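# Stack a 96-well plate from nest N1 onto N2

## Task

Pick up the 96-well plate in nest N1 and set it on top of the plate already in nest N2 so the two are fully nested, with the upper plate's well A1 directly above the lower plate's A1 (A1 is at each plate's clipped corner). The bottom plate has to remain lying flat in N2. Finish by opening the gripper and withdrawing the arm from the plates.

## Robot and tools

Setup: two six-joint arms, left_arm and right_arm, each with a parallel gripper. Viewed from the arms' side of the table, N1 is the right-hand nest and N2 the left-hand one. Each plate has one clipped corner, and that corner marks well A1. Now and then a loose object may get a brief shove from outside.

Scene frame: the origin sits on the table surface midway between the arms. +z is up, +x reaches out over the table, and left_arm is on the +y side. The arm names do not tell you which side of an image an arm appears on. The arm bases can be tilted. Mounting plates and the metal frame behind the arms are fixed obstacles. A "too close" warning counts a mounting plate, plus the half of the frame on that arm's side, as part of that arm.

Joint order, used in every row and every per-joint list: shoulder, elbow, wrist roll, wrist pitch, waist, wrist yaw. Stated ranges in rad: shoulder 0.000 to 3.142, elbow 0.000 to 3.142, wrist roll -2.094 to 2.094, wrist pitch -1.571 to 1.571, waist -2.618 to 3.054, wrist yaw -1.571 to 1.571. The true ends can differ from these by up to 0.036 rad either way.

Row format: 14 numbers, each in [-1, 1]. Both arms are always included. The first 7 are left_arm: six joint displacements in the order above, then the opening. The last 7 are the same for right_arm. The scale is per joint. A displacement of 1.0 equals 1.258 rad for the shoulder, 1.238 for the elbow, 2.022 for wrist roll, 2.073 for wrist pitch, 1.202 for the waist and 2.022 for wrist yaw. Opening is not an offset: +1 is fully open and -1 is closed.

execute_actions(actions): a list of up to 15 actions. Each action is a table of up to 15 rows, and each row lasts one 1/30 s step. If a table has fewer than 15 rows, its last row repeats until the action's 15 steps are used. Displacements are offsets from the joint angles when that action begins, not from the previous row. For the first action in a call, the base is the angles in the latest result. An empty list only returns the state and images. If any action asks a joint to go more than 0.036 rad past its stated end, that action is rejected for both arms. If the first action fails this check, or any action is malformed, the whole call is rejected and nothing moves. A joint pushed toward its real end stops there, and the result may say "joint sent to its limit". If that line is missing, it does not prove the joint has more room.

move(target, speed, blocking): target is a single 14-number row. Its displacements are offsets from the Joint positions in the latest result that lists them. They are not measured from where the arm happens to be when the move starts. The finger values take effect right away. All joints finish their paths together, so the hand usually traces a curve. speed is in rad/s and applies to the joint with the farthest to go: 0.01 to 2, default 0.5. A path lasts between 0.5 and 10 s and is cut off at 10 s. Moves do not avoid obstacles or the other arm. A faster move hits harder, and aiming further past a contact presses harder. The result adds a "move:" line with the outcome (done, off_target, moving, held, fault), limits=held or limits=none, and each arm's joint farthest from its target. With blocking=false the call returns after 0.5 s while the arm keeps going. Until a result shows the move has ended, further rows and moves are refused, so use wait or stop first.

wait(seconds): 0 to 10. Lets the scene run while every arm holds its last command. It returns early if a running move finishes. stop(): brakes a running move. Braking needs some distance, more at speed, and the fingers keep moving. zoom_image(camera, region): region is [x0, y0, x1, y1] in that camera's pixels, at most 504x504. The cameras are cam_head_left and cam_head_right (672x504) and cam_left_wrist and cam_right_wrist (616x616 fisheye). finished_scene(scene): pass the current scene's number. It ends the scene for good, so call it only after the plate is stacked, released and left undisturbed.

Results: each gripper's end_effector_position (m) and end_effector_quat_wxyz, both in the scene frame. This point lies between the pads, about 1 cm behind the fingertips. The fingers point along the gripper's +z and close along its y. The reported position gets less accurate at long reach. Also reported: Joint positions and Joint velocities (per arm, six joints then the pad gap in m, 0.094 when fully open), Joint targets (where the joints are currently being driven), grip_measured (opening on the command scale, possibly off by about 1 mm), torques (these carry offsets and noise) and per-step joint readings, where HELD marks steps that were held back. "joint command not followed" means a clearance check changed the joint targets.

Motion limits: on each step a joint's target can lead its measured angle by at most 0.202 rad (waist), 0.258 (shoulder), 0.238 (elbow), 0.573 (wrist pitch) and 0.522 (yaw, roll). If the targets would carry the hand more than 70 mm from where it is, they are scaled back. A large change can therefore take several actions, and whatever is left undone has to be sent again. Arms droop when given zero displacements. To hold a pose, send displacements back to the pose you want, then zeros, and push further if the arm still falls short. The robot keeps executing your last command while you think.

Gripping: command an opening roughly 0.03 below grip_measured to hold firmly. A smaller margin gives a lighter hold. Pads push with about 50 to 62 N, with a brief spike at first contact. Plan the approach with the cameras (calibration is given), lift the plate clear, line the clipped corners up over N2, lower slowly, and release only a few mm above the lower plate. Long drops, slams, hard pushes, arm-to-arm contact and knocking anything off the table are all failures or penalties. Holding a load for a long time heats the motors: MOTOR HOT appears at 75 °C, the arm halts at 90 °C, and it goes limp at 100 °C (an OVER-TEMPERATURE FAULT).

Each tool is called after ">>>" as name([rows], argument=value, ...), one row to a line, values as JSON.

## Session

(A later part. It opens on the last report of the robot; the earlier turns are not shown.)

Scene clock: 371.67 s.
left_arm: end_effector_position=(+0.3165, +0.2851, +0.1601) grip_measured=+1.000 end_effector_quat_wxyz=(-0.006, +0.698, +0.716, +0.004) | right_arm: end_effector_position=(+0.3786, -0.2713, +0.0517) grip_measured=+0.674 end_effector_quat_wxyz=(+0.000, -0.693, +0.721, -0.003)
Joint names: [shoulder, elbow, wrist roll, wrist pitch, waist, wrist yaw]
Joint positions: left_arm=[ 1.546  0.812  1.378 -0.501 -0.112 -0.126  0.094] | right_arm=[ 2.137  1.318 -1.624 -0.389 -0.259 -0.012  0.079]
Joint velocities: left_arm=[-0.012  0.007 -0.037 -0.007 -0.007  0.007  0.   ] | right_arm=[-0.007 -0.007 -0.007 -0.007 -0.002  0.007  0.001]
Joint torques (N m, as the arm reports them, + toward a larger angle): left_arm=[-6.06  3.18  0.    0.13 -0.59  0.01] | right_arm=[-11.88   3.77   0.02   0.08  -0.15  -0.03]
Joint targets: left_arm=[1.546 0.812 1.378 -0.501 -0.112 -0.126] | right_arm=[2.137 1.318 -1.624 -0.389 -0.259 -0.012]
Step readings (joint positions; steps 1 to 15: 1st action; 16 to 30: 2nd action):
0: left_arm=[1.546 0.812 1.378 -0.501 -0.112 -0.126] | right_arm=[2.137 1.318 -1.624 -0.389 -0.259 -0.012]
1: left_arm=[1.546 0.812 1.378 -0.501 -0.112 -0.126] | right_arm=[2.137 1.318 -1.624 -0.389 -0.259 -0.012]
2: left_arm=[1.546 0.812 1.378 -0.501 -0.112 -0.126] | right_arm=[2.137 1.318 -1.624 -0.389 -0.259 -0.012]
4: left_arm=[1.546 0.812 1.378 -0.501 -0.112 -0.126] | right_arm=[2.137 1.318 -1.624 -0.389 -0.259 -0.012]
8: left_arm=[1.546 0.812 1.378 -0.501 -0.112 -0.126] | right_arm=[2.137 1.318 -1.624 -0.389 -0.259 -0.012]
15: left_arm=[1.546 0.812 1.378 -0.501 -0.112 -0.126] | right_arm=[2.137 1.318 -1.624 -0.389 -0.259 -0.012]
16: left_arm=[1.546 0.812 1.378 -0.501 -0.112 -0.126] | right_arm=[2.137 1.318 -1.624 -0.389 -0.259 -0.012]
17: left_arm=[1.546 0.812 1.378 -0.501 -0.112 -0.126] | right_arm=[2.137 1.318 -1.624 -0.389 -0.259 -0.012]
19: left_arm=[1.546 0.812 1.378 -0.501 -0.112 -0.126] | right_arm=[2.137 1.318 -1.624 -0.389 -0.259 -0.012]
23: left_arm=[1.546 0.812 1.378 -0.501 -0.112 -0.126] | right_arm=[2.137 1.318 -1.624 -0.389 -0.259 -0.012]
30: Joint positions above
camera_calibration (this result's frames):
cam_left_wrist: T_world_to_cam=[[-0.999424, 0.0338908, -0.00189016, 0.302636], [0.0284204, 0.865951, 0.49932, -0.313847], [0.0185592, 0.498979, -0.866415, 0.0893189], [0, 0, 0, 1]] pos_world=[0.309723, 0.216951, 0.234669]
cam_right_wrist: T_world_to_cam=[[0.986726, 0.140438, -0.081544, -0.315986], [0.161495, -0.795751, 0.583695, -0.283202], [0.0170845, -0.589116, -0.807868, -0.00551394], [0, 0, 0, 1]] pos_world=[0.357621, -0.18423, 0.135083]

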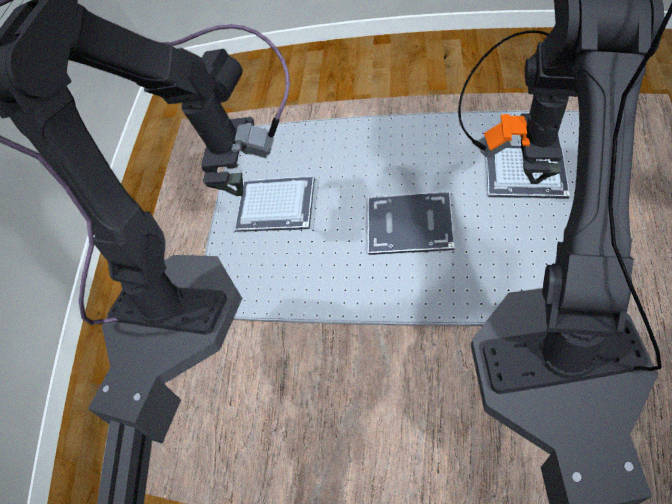

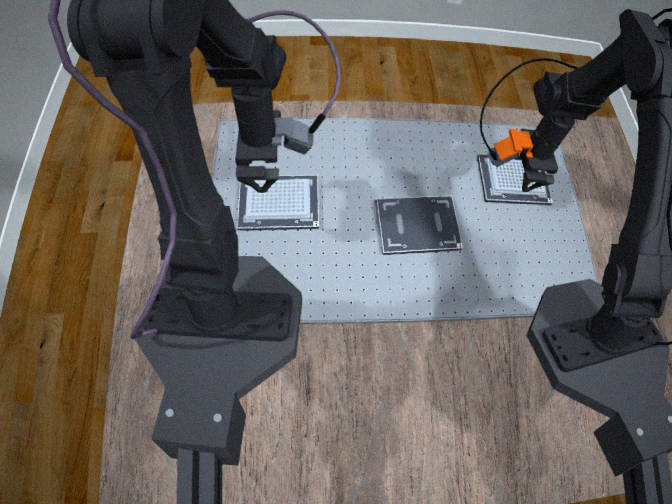

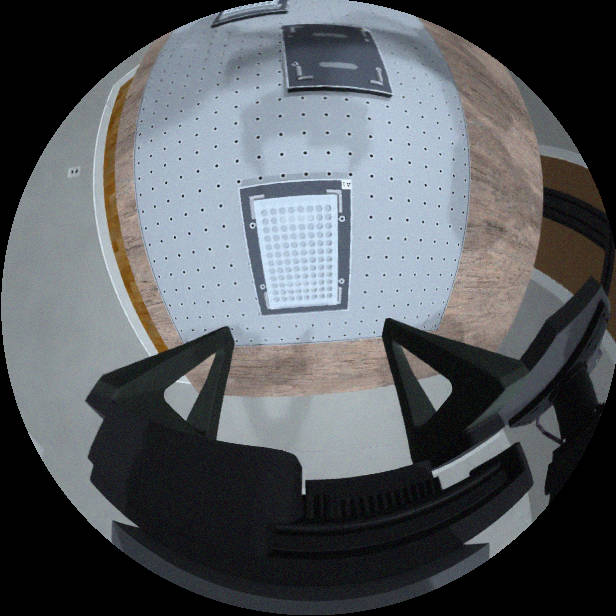

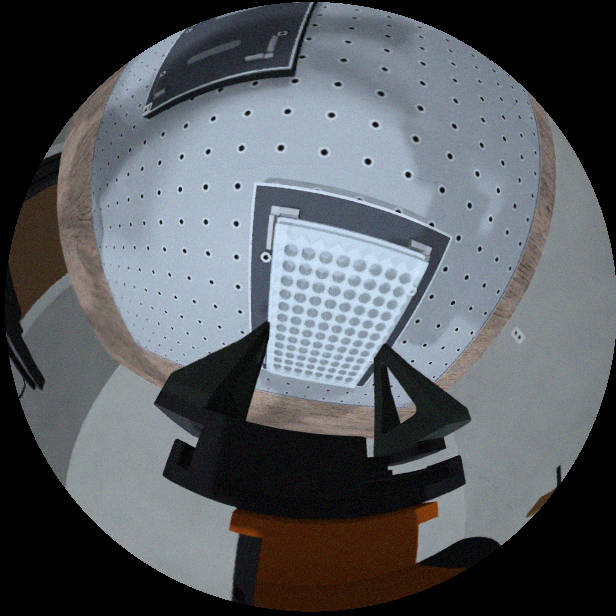

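>>> execute_actions([
  [[-0.008,0.006,0,0,0,0,1,-0.016,0.016,0,0.004,0,0,0.62]],
  [[0,0,0,0,0,0,1,0,0,0,0,0,0,0.62]],
])

Scene clock: 376.87 s.
left_arm: end_effector_position=(+0.3165, +0.2851, +0.1601) grip_measured=+1.000 end_effector_quat_wxyz=(-0.006, +0.698, +0.716, +0.004) | right_arm: end_effector_position=(+0.3786, -0.2713, +0.0517) grip_measured=+0.674 end_effector_quat_wxyz=(+0.000, -0.693, +0.721, -0.003)
Joint names: [shoulder, elbow, wrist roll, wrist pitch, waist, wrist yaw]
Joint positions: left_arm=[ 1.546  0.812  1.378 -0.501 -0.112 -0.126  0.094] | right_arm=[ 2.137  1.318 -1.624 -0.389 -0.259 -0.012  0.079]
Joint velocities: left_arm=[-0.007 -0.002  0.066 -0.037 -0.007 -0.095  0.   ] | right_arm=[ 0.007  0.002 -0.037  0.007  0.002 -0.037 -0.001]
Joint torques (N m, as the arm reports them, + toward a larger angle): left_arm=[-6.06  3.17  0.    0.13 -0.59  0.  ] | right_arm=[-11.88   3.78   0.01   0.09  -0.17  -0.03]
Joint targets: left_arm=[1.546 0.812 1.378 -0.501 -0.112 -0.126] | right_arm=[2.137 1.318 -1.624 -0.389 -0.259 -0.012]
Step readings (joint positions; steps 1 to 15: 1st action; 16 to 30: 2nd action):
0: left_arm=[1.546 0.812 1.378 -0.501 -0.112 -0.126] | right_arm=[2.137 1.318 -1.624 -0.389 -0.259 -0.012]
1: left_arm=[1.546 0.812 1.378 -0.501 -0.112 -0.126] | right_arm=[2.137 1.318 -1.624 -0.389 -0.259 -0.012]
2: left_arm=[1.546 0.812 1.378 -0.501 -0.112 -0.126] | right_arm=[2.137 1.318 -1.624 -0.389 -0.259 -0.012]
4: left_arm=[1.546 0.812 1.378 -0.501 -0.112 -0.126] | right_arm=[2.137 1.318 -1.624 -0.389 -0.259 -0.012]
8: left_arm=[1.546 0.812 1.378 -0.501 -0.112 -0.126] | right_arm=[2.137 1.318 -1.624 -0.389 -0.259 -0.012]
15: left_arm=[1.546 0.812 1.378 -0.501 -0.112 -0.126] | right_arm=[2.137 1.318 -1.624 -0.389 -0.259 -0.012]
16: left_arm=[1.546 0.812 1.378 -0.501 -0.112 -0.126] | right_arm=[2.137 1.318 -1.624 -0.389 -0.259 -0.012]
17: left_arm=[1.546 0.812 1.378 -0.501 -0.112 -0.126] | right_arm=[2.137 1.318 -1.624 -0.389 -0.259 -0.012]
19: left_arm=[1.546 0.812 1.378 -0.501 -0.112 -0.126] | right_arm=[2.137 1.318 -1.624 -0.389 -0.259 -0.012]
23: left_arm=[1.546 0.812 1.378 -0.501 -0.112 -0.126] | right_arm=[2.137 1.318 -1.624 -0.389 -0.259 -0.012]
30: Joint positions above
camera_calibration (this result's frames):
cam_left_wrist: T_world_to_cam=[[-0.999424, 0.0338908, -0.00189016, 0.302636], [0.0284204, 0.865951, 0.49932, -0.313847], [0.0185592, 0.498979, -0.866415, 0.0893189], [0, 0, 0, 1]] pos_world=[0.309723, 0.216951, 0.234669]
cam_right_wrist: T_world_to_cam=[[0.986726, 0.140438, -0.081544, -0.315986], [0.161495, -0.795751, 0.583695, -0.283202], [0.0170845, -0.589116, -0.807868, -0.00551394], [0, 0, 0, 1]] pos_world=[0.357621, -0.18423, 0.135083]

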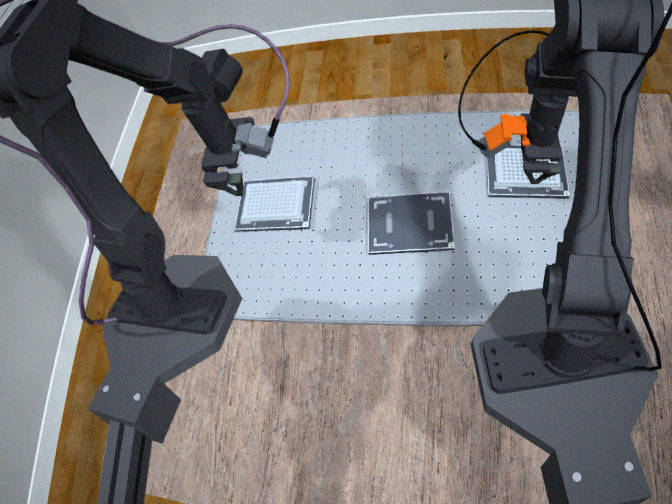

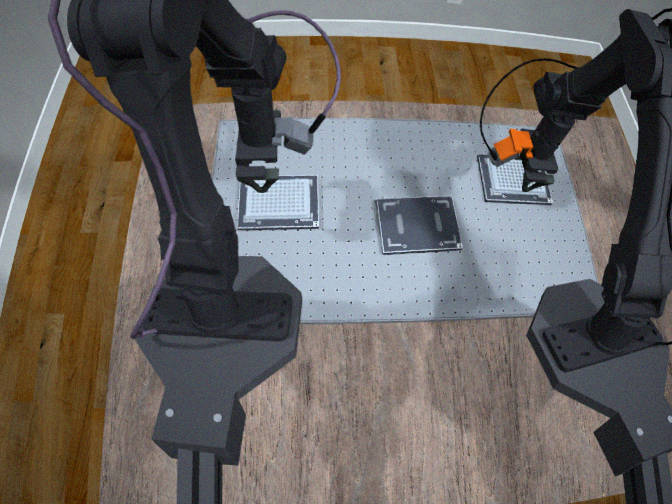

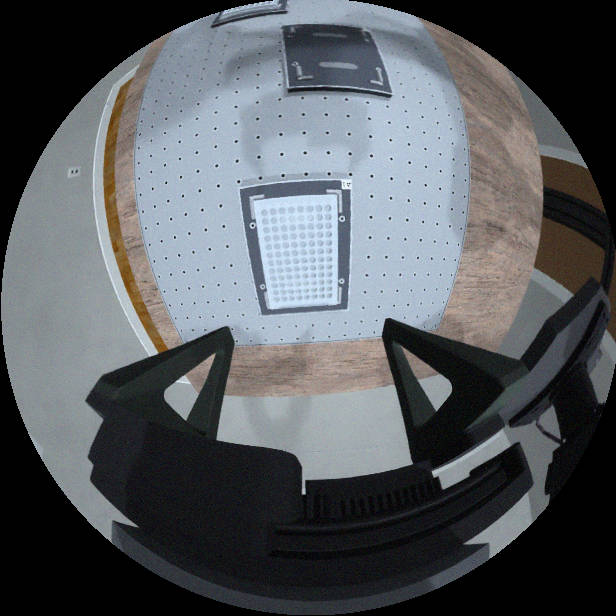

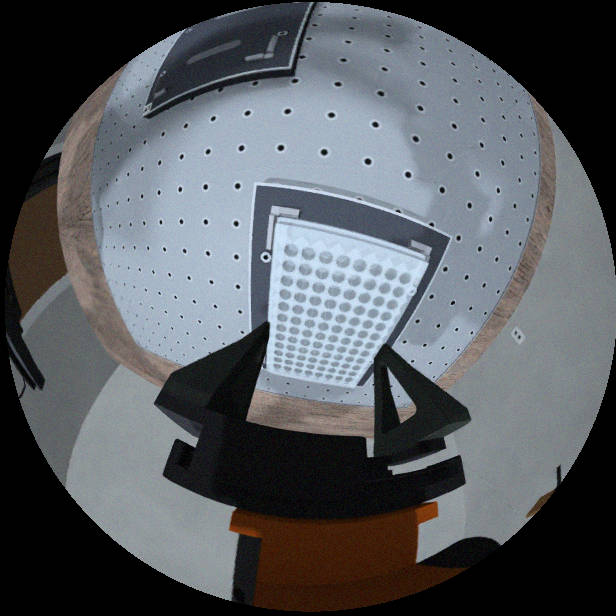

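>>> move(target=[-0.008,0.006,0,0,0,0,1,-0.085,0.016,0,-0.033,0,0,0.64], speed=0.1)

Scene clock: 386.33 s.
left_arm: end_effector_position=(+0.3165, +0.2851, +0.1601) grip_measured=+1.000 end_effector_quat_wxyz=(-0.006, +0.698, +0.716, +0.004) | right_arm: end_effector_position=(+0.3883, -0.2718, +0.0803) grip_measured=+0.674 end_effector_quat_wxyz=(+0.010, -0.693, +0.720, -0.015)
Joint names: [shoulder, elbow, wrist roll, wrist pitch, waist, wrist yaw]
Joint positions: left_arm=[ 1.546  0.812  1.378 -0.501 -0.112 -0.126  0.094] | right_arm=[ 2.058  1.318 -1.624 -0.438 -0.259 -0.012  0.079]
Joint velocities: left_arm=[-0.002  0.002  0.037  0.007 -0.007 -0.022  0.   ] | right_arm=[ 0.007  0.012 -0.037  0.022 -0.002 -0.037 -0.001]
Joint torques (N m, as the arm reports them, + toward a larger angle): left_arm=[-6.76  3.67  0.    0.13 -0.59  0.01] | right_arm=[-14.4    5.76   0.01  -0.05  -0.13  -0.02]
Joint targets: left_arm=[1.536 0.820 1.378 -0.501 -0.112 -0.126] | right_arm=[2.030 1.338 -1.624 -0.457 -0.259 -0.012]
move: off_target (right_arm); limits=none; left_arm: farthest joint: the shoulder, 0.010 radians from its target (0.010 radians at the start); right_arm: farthest joint: the shoulder, 0.028 radians from its target (0.107 radians at the start)
camera_calibration (this result's frames):
cam_left_wrist: T_world_to_cam=[[-0.999424, 0.0338908, -0.00189016, 0.302636], [0.0284204, 0.865951, 0.49932, -0.313847], [0.0185592, 0.498979, -0.866415, 0.0893189], [0, 0, 0, 1]] pos_world=[0.309723, 0.216951, 0.234669]
cam_right_wrist: T_world_to_cam=[[0.988649, 0.140714, -0.0526646, -0.326192], [0.144471, -0.794077, 0.590399, -0.295353], [0.0412575, -0.591305, -0.805392, 0.00705398], [0, 0, 0, 1]] pos_world=[0.364868, -0.184462, 0.162879]

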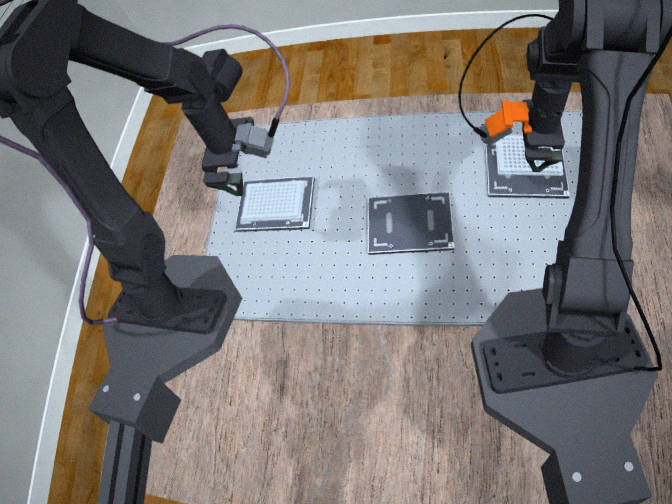

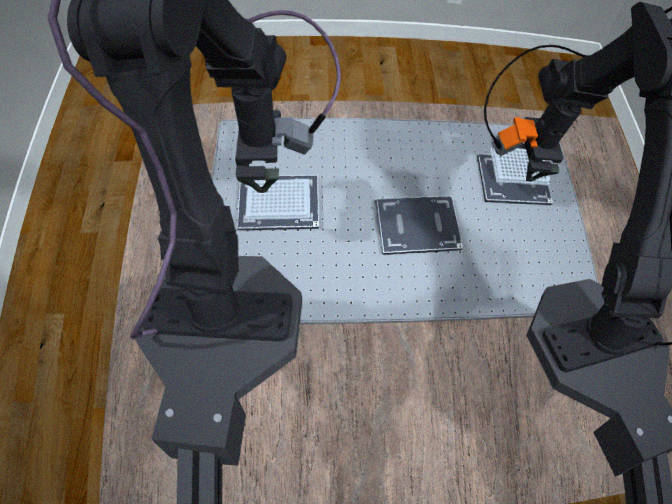

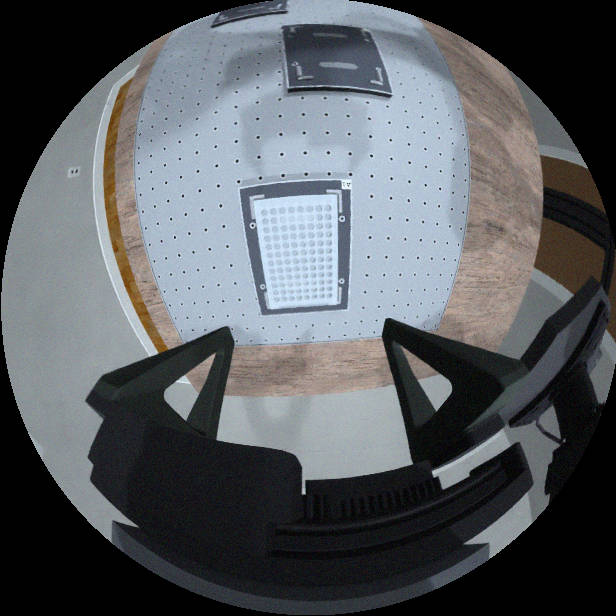

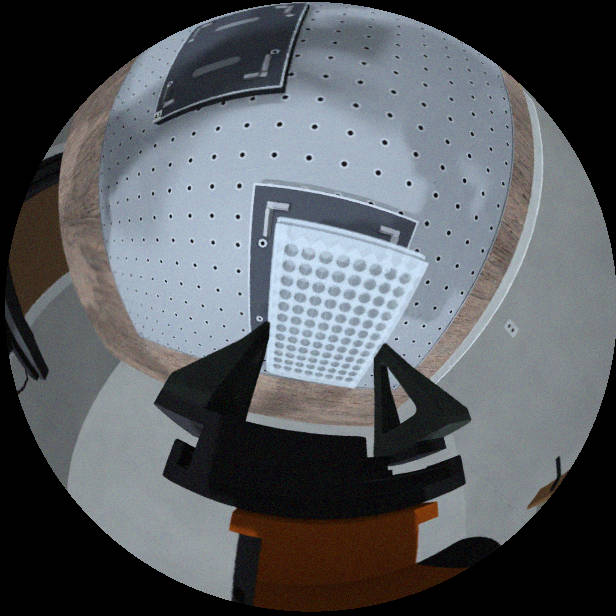

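>>> move(target=[-0.008,0.006,0,0,0,0,1,0.275,0.5588,0.2866,-0.1989,0.5413,0.1072,0.64], speed=0.4)

Scene clock: 446.07 s.
left_arm: end_effector_position=(+0.3165, +0.2851, +0.1601) grip_measured=+1.000 end_effector_quat_wxyz=(-0.006, +0.698, +0.716, +0.004) | right_arm: end_effector_position=(+0.4082, +0.0211, +0.0898) grip_measured=+0.674 end_effector_quat_wxyz=(+0.000, -0.708, +0.706, -0.002)
Joint names: [shoulder, elbow, wrist roll, wrist pitch, waist, wrist yaw]
Joint positions: left_arm=[ 1.546  0.812  1.378 -0.501 -0.112 -0.126  0.094] | right_arm=[ 2.411  1.976 -1.049 -0.835  0.391  0.204  0.079]
Joint velocities: left_arm=[-0.022 -0.007  0.007 -0.066 -0.022 -0.007  0.   ] | right_arm=[-0.007 -0.007 -0.007  0.022  0.002  0.037  0.   ]
Joint torques (N m, as the arm reports them, + toward a larger angle): left_arm=[-6.76  3.66  0.    0.13 -0.6   0.01] | right_arm=[-14.99   7.97   0.09  -0.07   2.53  -0.01]
Joint targets: left_arm=[1.536 0.820 1.378 -0.501 -0.112 -0.126] | right_arm=[2.404 2.010 -1.044 -0.850 0.392 0.205]
move: off_target (right_arm); limits=none; left_arm: farthest joint: the shoulder, 0.010 radians from its target (0.010 radians at the start); right_arm: farthest joint: the elbow, 0.034 radians from its target (0.691 radians at the start)
camera_calibration (this result's frames):
cam_left_wrist: T_world_to_cam=[[-0.999424, 0.0338908, -0.00189016, 0.302636], [0.0284204, 0.865951, 0.49932, -0.313847], [0.0185592, 0.498979, -0.866415, 0.0893189], [0, 0, 0, 1]] pos_world=[0.309723, 0.216951, 0.234669]
cam_right_wrist: T_world_to_cam=[[0.979955, 0.181151, -0.082897, -0.381163], [0.19519, -0.789822, 0.581448, -0.0912246], [0.0398559, -0.585974, -0.809349, 0.187859], [0, 0, 0, 1]] pos_world=[0.383842, 0.107077, 0.173489]

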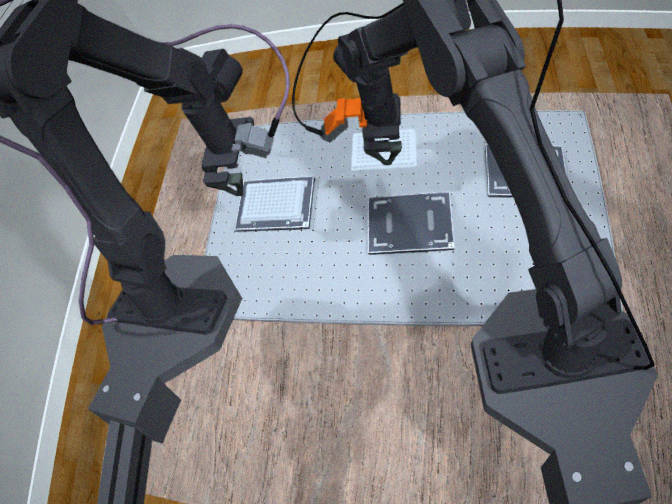

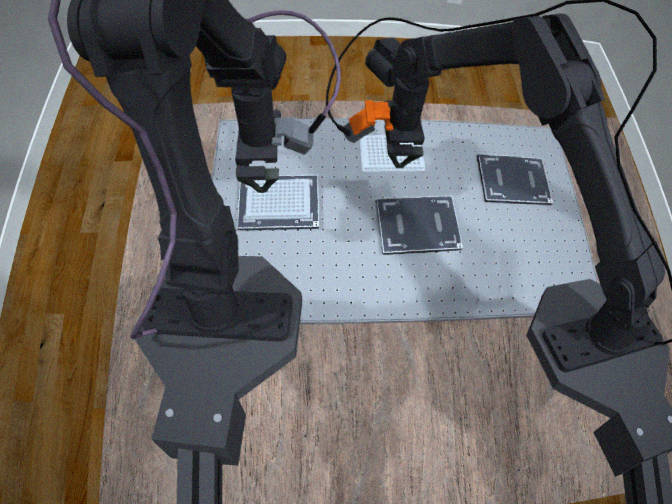

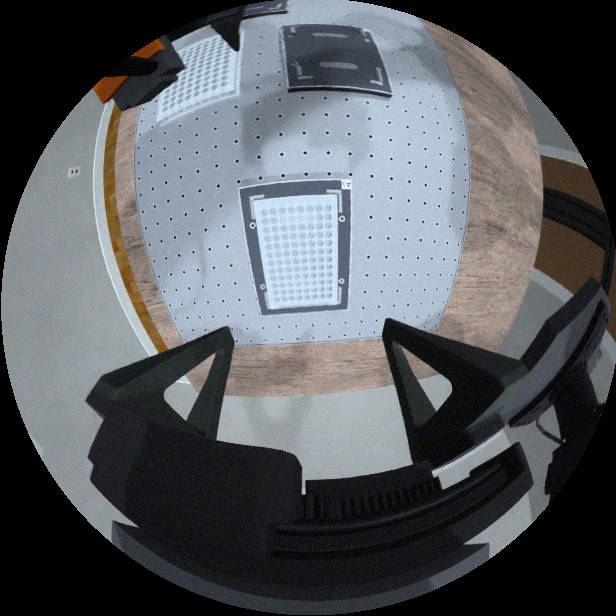

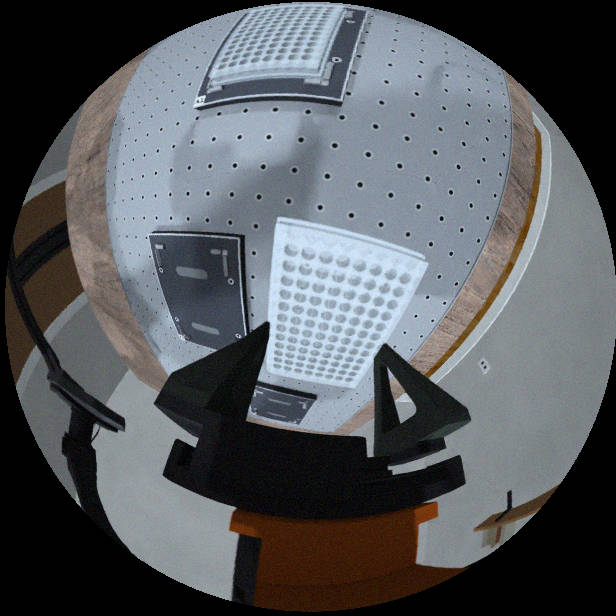

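>>> move(target=[-0.008,0.006,0,0,0,0,1,0.066,0.0275,0,0.0492,0,0,0.64], speed=0.15)

Scene clock: 459.50 s.
left_arm: end_effector_position=(+0.3165, +0.2851, +0.1601) grip_measured=+1.000 end_effector_quat_wxyz=(-0.006, +0.698, +0.716, +0.004) | right_arm: end_effector_position=(+0.4004, +0.0266, +0.0471) grip_measured=+0.674 end_effector_quat_wxyz=(-0.002, -0.708, +0.706, -0.001)
Joint names: [shoulder, elbow, wrist roll, wrist pitch, waist, wrist yaw]
Joint positions: left_arm=[ 1.546  0.812  1.378 -0.501 -0.112 -0.126  0.094] | right_arm=[ 2.505  1.976 -1.049 -0.745  0.391  0.204  0.079]
Joint velocities: left_arm=[-0.012 -0.002 -0.051 -0.037 -0.007  0.037  0.   ] | right_arm=[-0.007 -0.007 -0.066  0.037 -0.002 -0.007  0.002]
Joint torques (N m, as the arm reports them, + toward a larger angle): left_arm=[-6.77  3.67  0.    0.13 -0.6   0.  ] | right_arm=[-15.44   7.69   0.01   0.19   2.55  -0.04]
Joint targets: left_arm=[1.536 0.820 1.378 -0.501 -0.112 -0.126] | right_arm=[2.494 2.010 -1.049 -0.734 0.391 0.204]
move: off_target (right_arm); limits=none; left_arm: farthest joint: the shoulder, 0.010 radians from its target (0.010 radians at the start); right_arm: farthest joint: the elbow, 0.034 radians from its target (0.034 radians at the start)
camera_calibration (this result's frames):
cam_left_wrist: T_world_to_cam=[[-0.999424, 0.0338908, -0.00189016, 0.302636], [0.0284204, 0.865951, 0.49932, -0.313847], [0.0185592, 0.498979, -0.866415, 0.0893189], [0, 0, 0, 1]] pos_world=[0.309723, 0.216951, 0.234669]
cam_right_wrist: T_world_to_cam=[[0.979529, 0.18148, -0.0871076, -0.377663], [0.197868, -0.788411, 0.582457, -0.0616658], [0.0370277, -0.587769, -0.808181, 0.157949], [0, 0, 0, 1]] pos_world=[0.376285, 0.112758, 0.130671]

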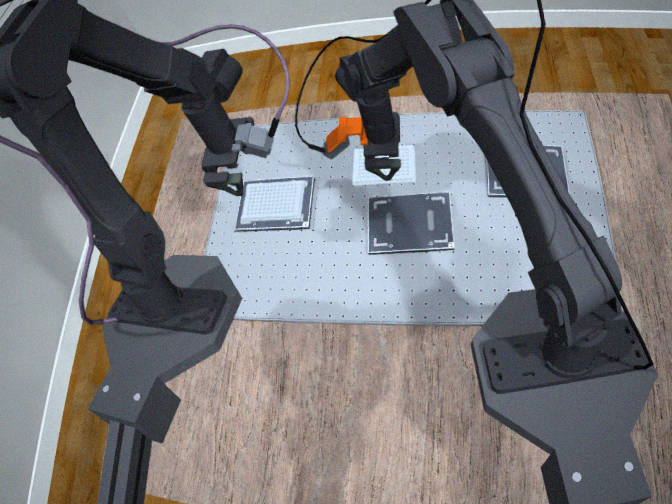

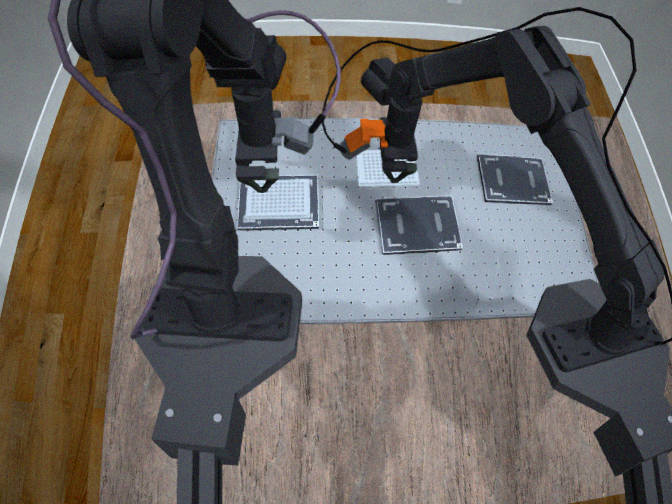

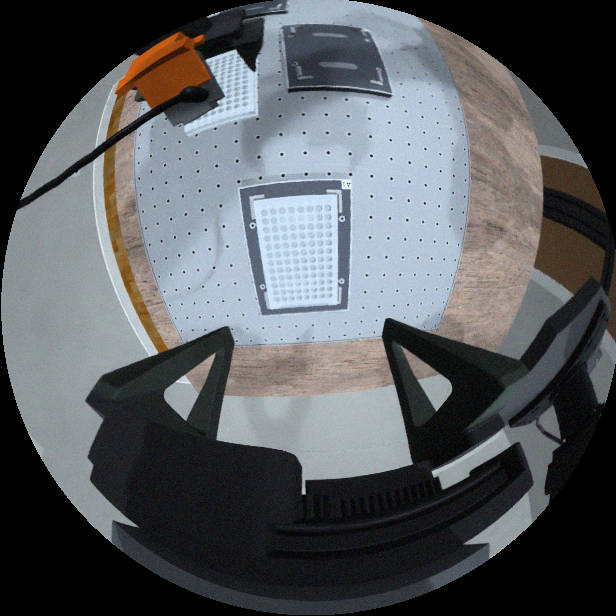

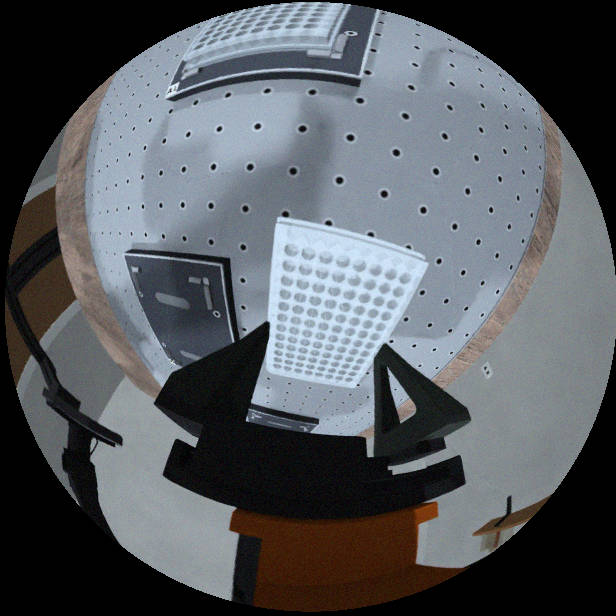

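>>> zoom_image(camera="cam_right_wrist", region=[100, 200, 320, 400])

Region (100, 200, 320, 400) of cam_right_wrist's 616x616 image, scaled by 2.291, with more detail than that image has; it fills the top 458 rows of this view, and the rest is white.

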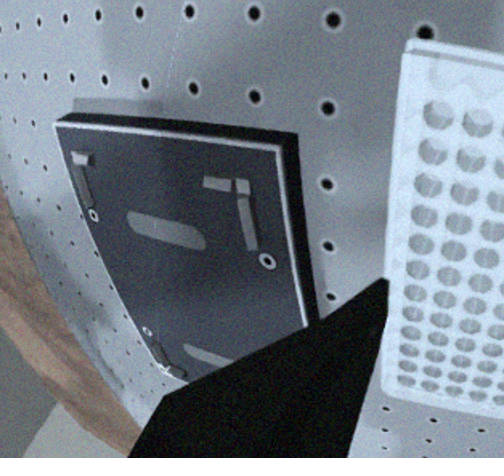

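>>> move(target=[-0.008,0.006,0,0,0,0,1,0.011,0.0275,0,0.017,0,0,0.64], speed=0.05)

Scene clock: 478.47 s.
left_arm: end_effector_position=(+0.3165, +0.2851, +0.1601) grip_measured=+1.000 end_effector_quat_wxyz=(-0.006, +0.698, +0.716, +0.004) | right_arm: end_effector_position=(+0.4004, +0.0276, +0.0418) grip_measured=+0.674 end_effector_quat_wxyz=(+0.001, -0.708, +0.706, -0.002)
Joint names: [shoulder, elbow, wrist roll, wrist pitch, waist, wrist yaw]
Joint positions: left_arm=[ 1.546  0.812  1.378 -0.501 -0.112 -0.126  0.094] | right_arm=[ 2.517  1.976 -1.049 -0.729  0.391  0.205  0.079]
Joint velocities: left_arm=[-0.027 -0.002  0.051 -0.066 -0.002  0.051  0.   ] | right_arm=[-0.002  0.007 -0.051 -0.022  0.012  0.022  0.   ]
Joint torques (N m, as the arm reports them, + toward a larger angle): left_arm=[-6.76  3.67  0.    0.13 -0.6   0.  ] | right_arm=[-14.23   7.68   0.02   0.24   2.55  -0.03]
Joint targets: left_arm=[1.536 0.820 1.378 -0.501 -0.112 -0.126] | right_arm=[2.519 2.010 -1.049 -0.710 0.391 0.204]
move: off_target (right_arm); limits=none; left_arm: farthest joint: the shoulder, 0.010 radians from its target (0.010 radians at the start); right_arm: farthest joint: the elbow, 0.034 radians from its target (0.034 radians at the start)
camera_calibration (this result's frames):
cam_left_wrist: T_world_to_cam=[[-0.999424, 0.0338908, -0.00189016, 0.302636], [0.0284204, 0.865951, 0.49932, -0.313847], [0.0185592, 0.498979, -0.866415, 0.0893189], [0, 0, 0, 1]] pos_world=[0.309723, 0.216951, 0.234669]
cam_right_wrist: T_world_to_cam=[[0.980113, 0.180634, -0.082163, -0.378778], [0.194305, -0.789445, 0.582257, -0.0562946], [0.040312, -0.586642, -0.808843, 0.152944], [0, 0, 0, 1]] pos_world=[0.376018, 0.113702, 0.125364]

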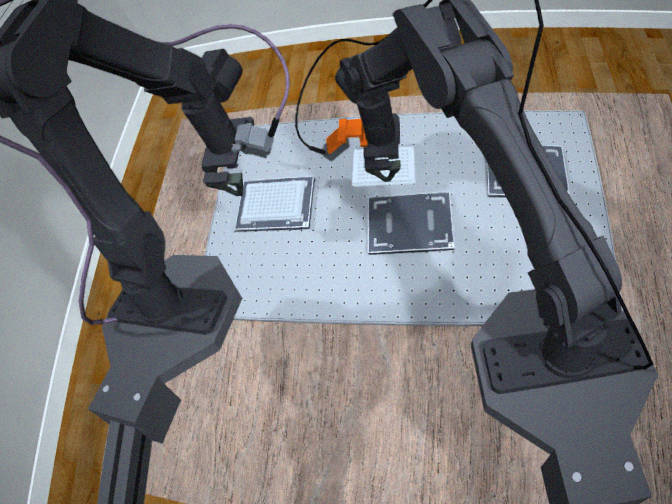

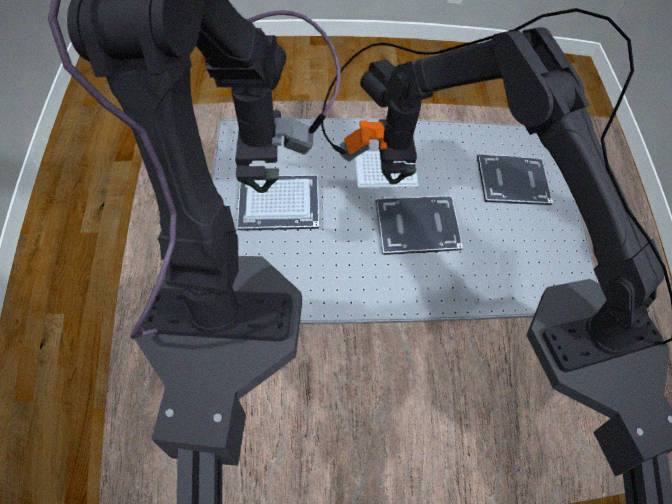

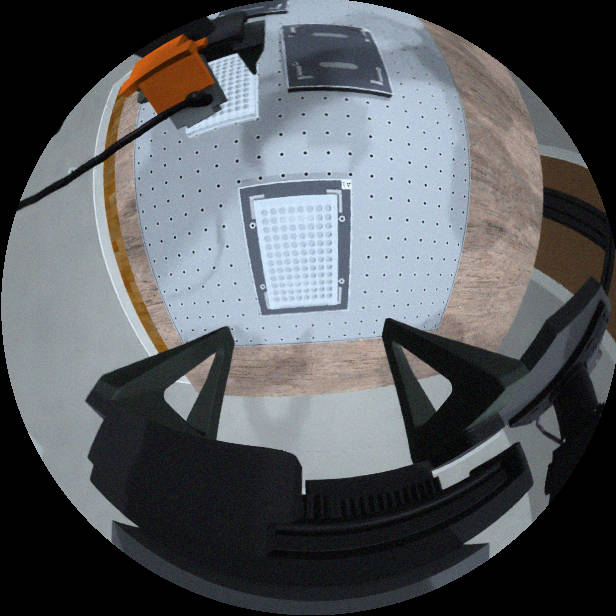

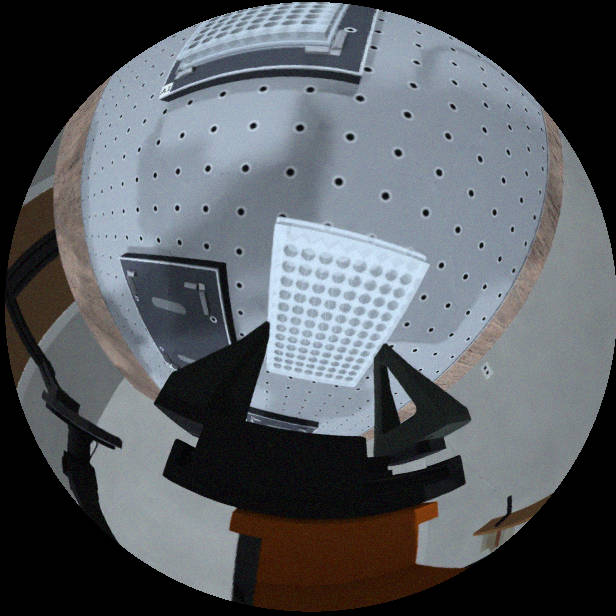

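>>> move(target=[-0.008,0.006,0,0,0,0,1,0.022,0.0275,0,0.02,0,0,0.64], speed=0.06)

Scene clock: 482.43 s.
left_arm: end_effector_position=(+0.3165, +0.2851, +0.1601) grip_measured=+1.000 end_effector_quat_wxyz=(-0.006, +0.698, +0.716, +0.004) | right_arm: end_effector_position=(+0.4014, +0.0281, +0.0410) grip_measured=+0.674 end_effector_quat_wxyz=(+0.001, -0.708, +0.707, -0.003)
Joint names: [shoulder, elbow, wrist roll, wrist pitch, waist, wrist yaw]
Joint positions: left_arm=[ 1.546  0.812  1.378 -0.501 -0.112 -0.126  0.094] | right_arm=[ 2.522  1.983 -1.049 -0.73   0.391  0.206  0.079]
Joint velocities: left_arm=[-0.002  0.002 -0.051 -0.066  0.017  0.007  0.   ] | right_arm=[ 0.002  0.007  0.022  0.022 -0.002 -0.007 -0.   ]
Joint torques (N m, as the arm reports them, + toward a larger angle): left_arm=[-6.76  3.66  0.    0.13 -0.59  0.  ] | right_arm=[-12.35   7.1    0.01   0.45   2.57  -0.04]
Joint targets: left_arm=[1.536 0.820 1.378 -0.501 -0.112 -0.126] | right_arm=[2.545 2.010 -1.049 -0.687 0.391 0.205]
move: off_target (right_arm); limits=none; left_arm: farthest joint: the shoulder, 0.010 radians from its target (0.010 radians at the start); right_arm: farthest joint: the wrist pitch, 0.042 radians from its target (0.041 radians at the start)
camera_calibration (this result's frames):
cam_left_wrist: T_world_to_cam=[[-0.999424, 0.0338908, -0.00189016, 0.302636], [0.0284204, 0.865951, 0.49932, -0.313847], [0.0185592, 0.498979, -0.866415, 0.0893189], [0, 0, 0, 1]] pos_world=[0.309723, 0.216951, 0.234669]
cam_right_wrist: T_world_to_cam=[[0.98028, 0.180372, -0.080728, -0.379934], [0.193223, -0.789239, 0.582895, -0.0552658], [0.0414242, -0.586999, -0.808527, 0.152127], [0, 0, 0, 1]] pos_world=[0.376818, 0.11421, 0.124541]

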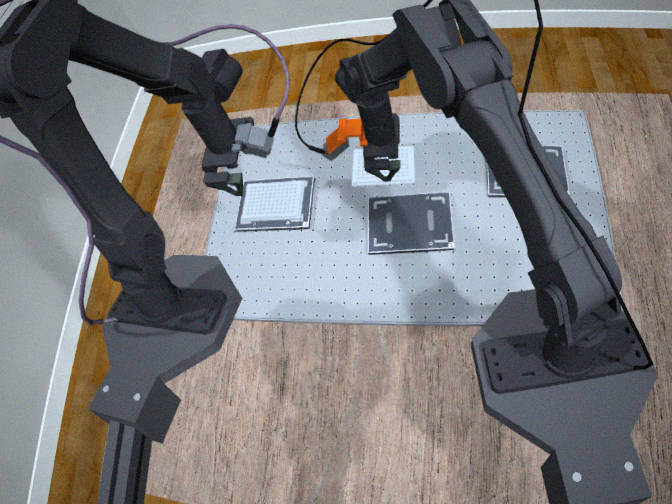

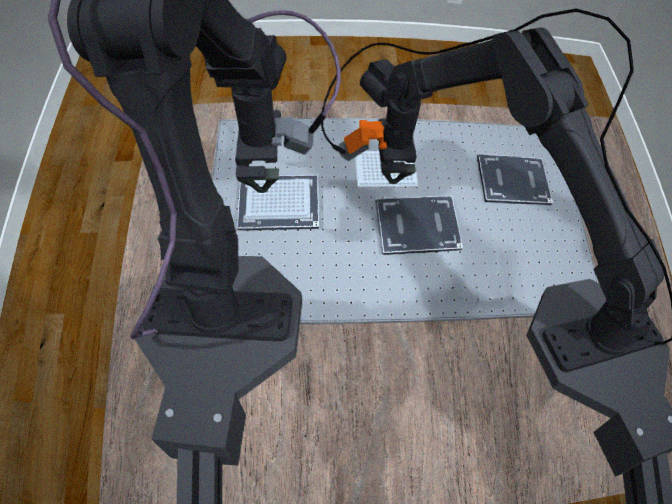

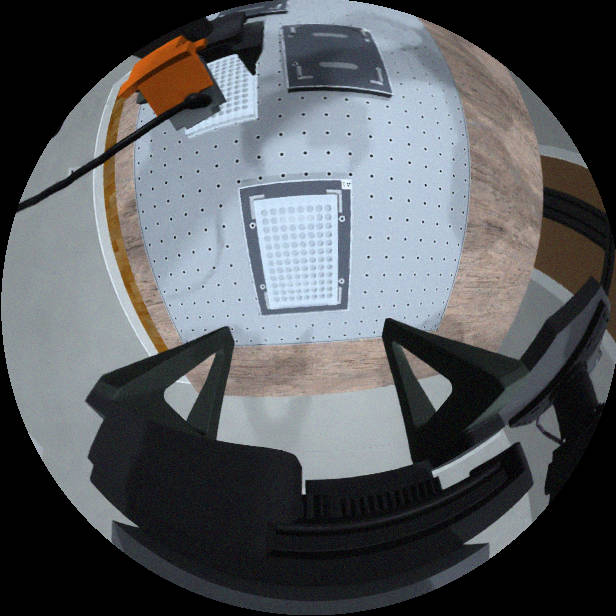

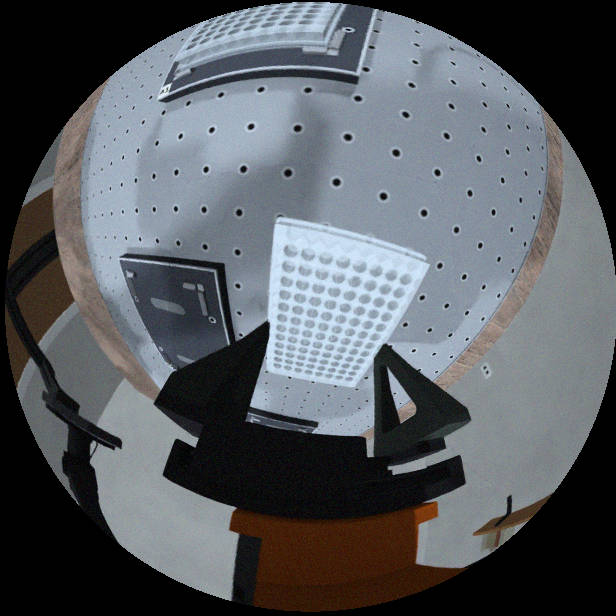

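>>> zoom_image(camera="cam_head_right", region=[320, 110, 480, 260])

>>> zoom_image(camera="cam_left_wrist", region=[100, 10, 320, 170])

Region (320, 110, 480, 260) of cam_head_right's 672x504 image, scaled by 3.150, with more detail than that image has; it fills the top 472 rows of this view, and the rest is white.

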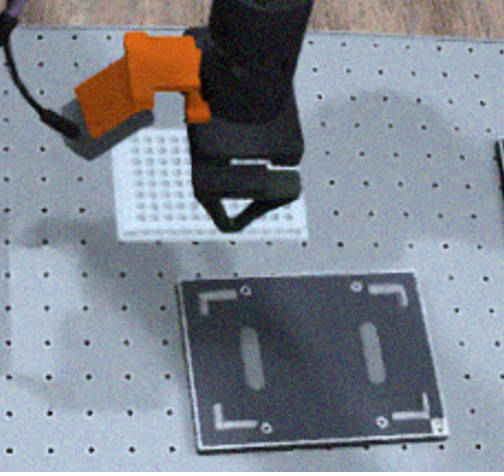

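Region (100, 10, 320, 170) of cam_left_wrist's 616x616 image, scaled by 2.291, with more detail than that image has; it fills the top 367 rows of this view, and the rest is white.

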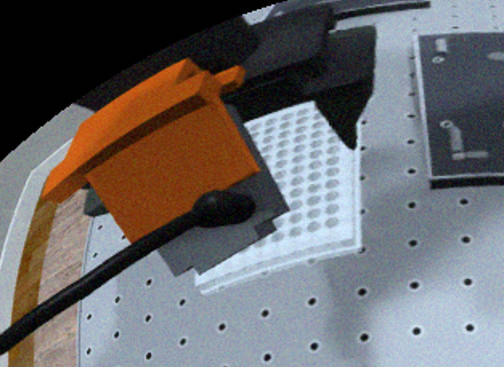

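>>> execute_actions([
  [[-0.008,0.006,0,0,0,0,1,-0.010,0.016,0,0.002,0,0,0.64]],
  [[0,0,0,0,0,0,1,0,0,0,0,0,0,1]],
  [[0,0,0,0,0,0,1,0,0,0,0,0,0,1]],
])

Scene clock: 525.20 s.
left_arm: end_effector_position=(+0.3165, +0.2851, +0.1601) grip_measured=+1.000 end_effector_quat_wxyz=(-0.006, +0.698, +0.716, +0.004) | right_arm: end_effector_position=(+0.3990, +0.0273, +0.0376) grip_measured=+1.000 end_effector_quat_wxyz=(-0.003, -0.708, +0.706, -0.002)
Joint names: [shoulder, elbow, wrist roll, wrist pitch, waist, wrist yaw]
Joint positions: left_arm=[ 1.546  0.812  1.378 -0.501 -0.112 -0.126  0.094] | right_arm=[ 2.53   1.983 -1.049 -0.73   0.39   0.206  0.094]
Joint velocities: left_arm=[ 0.002  0.017 -0.007 -0.022  0.012 -0.051  0.   ] | right_arm=[ 0.027  0.007 -0.022  0.037 -0.017  0.066  0.   ]
Joint torques (N m, as the arm reports them, + toward a larger angle): left_arm=[-6.07  3.17  0.    0.13 -0.6   0.  ] | right_arm=[-14.48   4.93   0.01   0.07   2.58  -0.02]
Joint targets: left_arm=[1.546 0.812 1.378 -0.501 -0.112 -0.126] | right_arm=[2.530 1.983 -1.049 -0.730 0.390 0.206]
Step readings (joint positions; steps 1 to 15: 1st action; 16 to 30: 2nd action; 31 to 45: 3rd action):
0: left_arm=[1.546 0.812 1.378 -0.501 -0.112 -0.126] | right_arm=[2.522 1.983 -1.049 -0.730 0.391 0.206]
1: left_arm=[1.546 0.812 1.378 -0.501 -0.112 -0.126] | right_arm=[2.522 1.983 -1.049 -0.731 0.391 0.206]
2: left_arm=[1.546 0.812 1.378 -0.501 -0.112 -0.126] | right_arm=[2.522 1.983 -1.049 -0.731 0.391 0.206]
4: left_arm=[1.546 0.812 1.378 -0.501 -0.112 -0.126] | right_arm=[2.522 1.983 -1.049 -0.731 0.391 0.206]
8: left_arm=[1.546 0.812 1.378 -0.501 -0.112 -0.126] | right_arm=[2.522 1.983 -1.049 -0.731 0.391 0.206]
15: left_arm=[1.546 0.812 1.378 -0.501 -0.112 -0.126] | right_arm=[2.522 1.983 -1.049 -0.731 0.391 0.206]
16: left_arm=[1.546 0.812 1.378 -0.501 -0.112 -0.126] | right_arm=[2.522 1.983 -1.049 -0.731 0.391 0.206]
17: left_arm=[1.546 0.812 1.378 -0.501 -0.112 -0.126] | right_arm=[2.522 1.983 -1.049 -0.730 0.391 0.206]
19: left_arm=[1.546 0.812 1.378 -0.501 -0.112 -0.126] | right_arm=[2.526 1.983 -1.049 -0.730 0.390 0.206]
23: left_arm=[1.546 0.812 1.378 -0.501 -0.112 -0.126] | right_arm=[2.530 1.983 -1.049 -0.730 0.390 0.206]
30: left_arm=[1.546 0.812 1.378 -0.501 -0.112 -0.126] | right_arm=[2.530 1.983 -1.049 -0.730 0.390 0.206]
31: left_arm=[1.546 0.812 1.378 -0.501 -0.112 -0.126] | right_arm=[2.530 1.983 -1.049 -0.730 0.390 0.206]
32: left_arm=[1.546 0.812 1.378 -0.501 -0.112 -0.126] | right_arm=[2.530 1.983 -1.049 -0.730 0.390 0.206]
34: left_arm=[1.546 0.812 1.378 -0.501 -0.112 -0.126] | right_arm=[2.530 1.983 -1.049 -0.730 0.390 0.206]
38: left_arm=[1.546 0.812 1.378 -0.501 -0.112 -0.126] | right_arm=[2.530 1.983 -1.049 -0.730 0.390 0.206]
45: Joint positions above
camera_calibration (this result's frames):
cam_left_wrist: T_world_to_cam=[[-0.999424, 0.0338908, -0.00189016, 0.302636], [0.0284204, 0.865951, 0.49932, -0.313847], [0.0185592, 0.498979, -0.866415, 0.0893189], [0, 0, 0, 1]] pos_world=[0.309723, 0.216951, 0.234669]
cam_right_wrist: T_world_to_cam=[[0.979482, 0.181243, -0.0881291, -0.37719], [0.198171, -0.786625, 0.584764, -0.0555328], [0.0366598, -0.59023, -0.806402, 0.150866], [0, 0, 0, 1]] pos_world=[0.374925, 0.113725, 0.120891]

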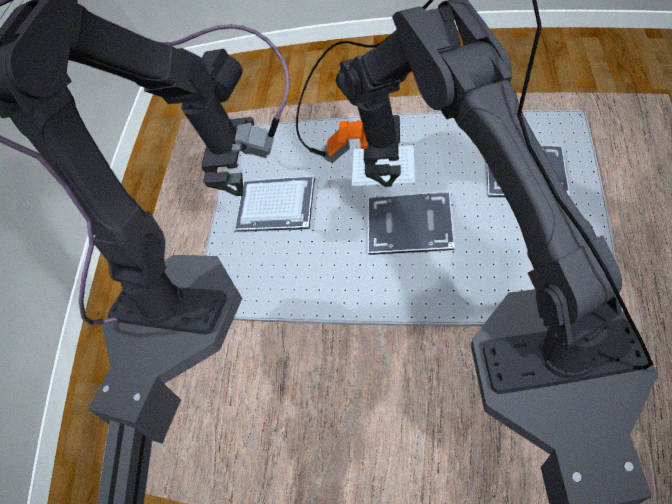

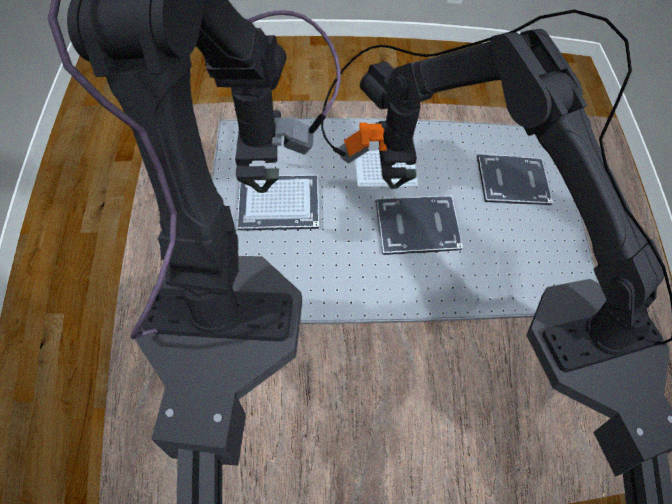

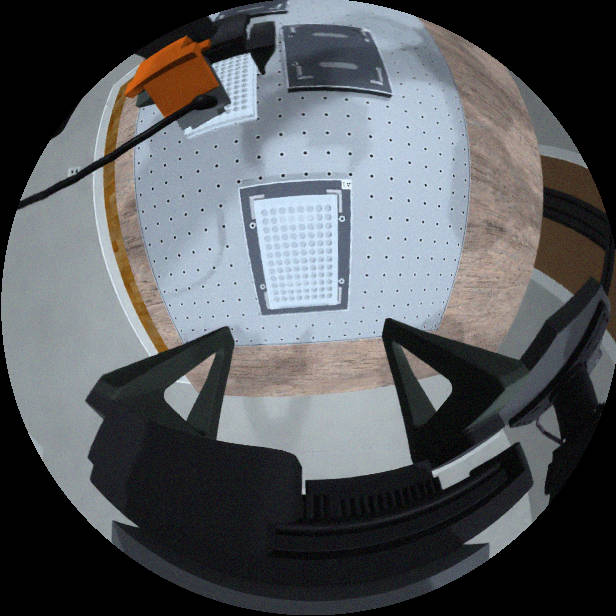

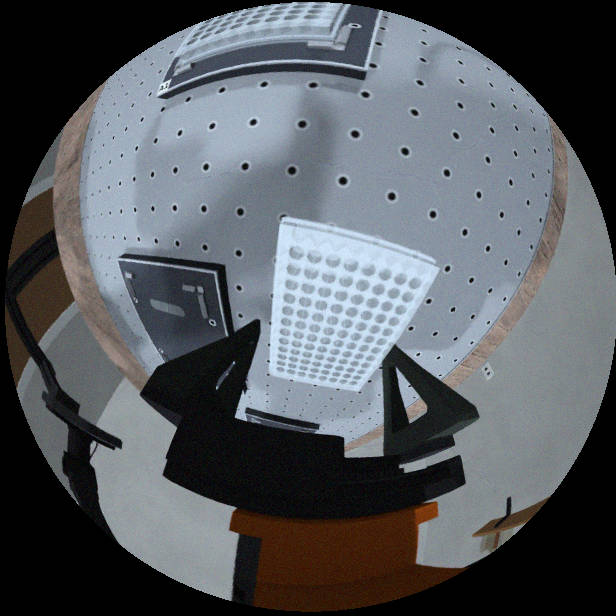

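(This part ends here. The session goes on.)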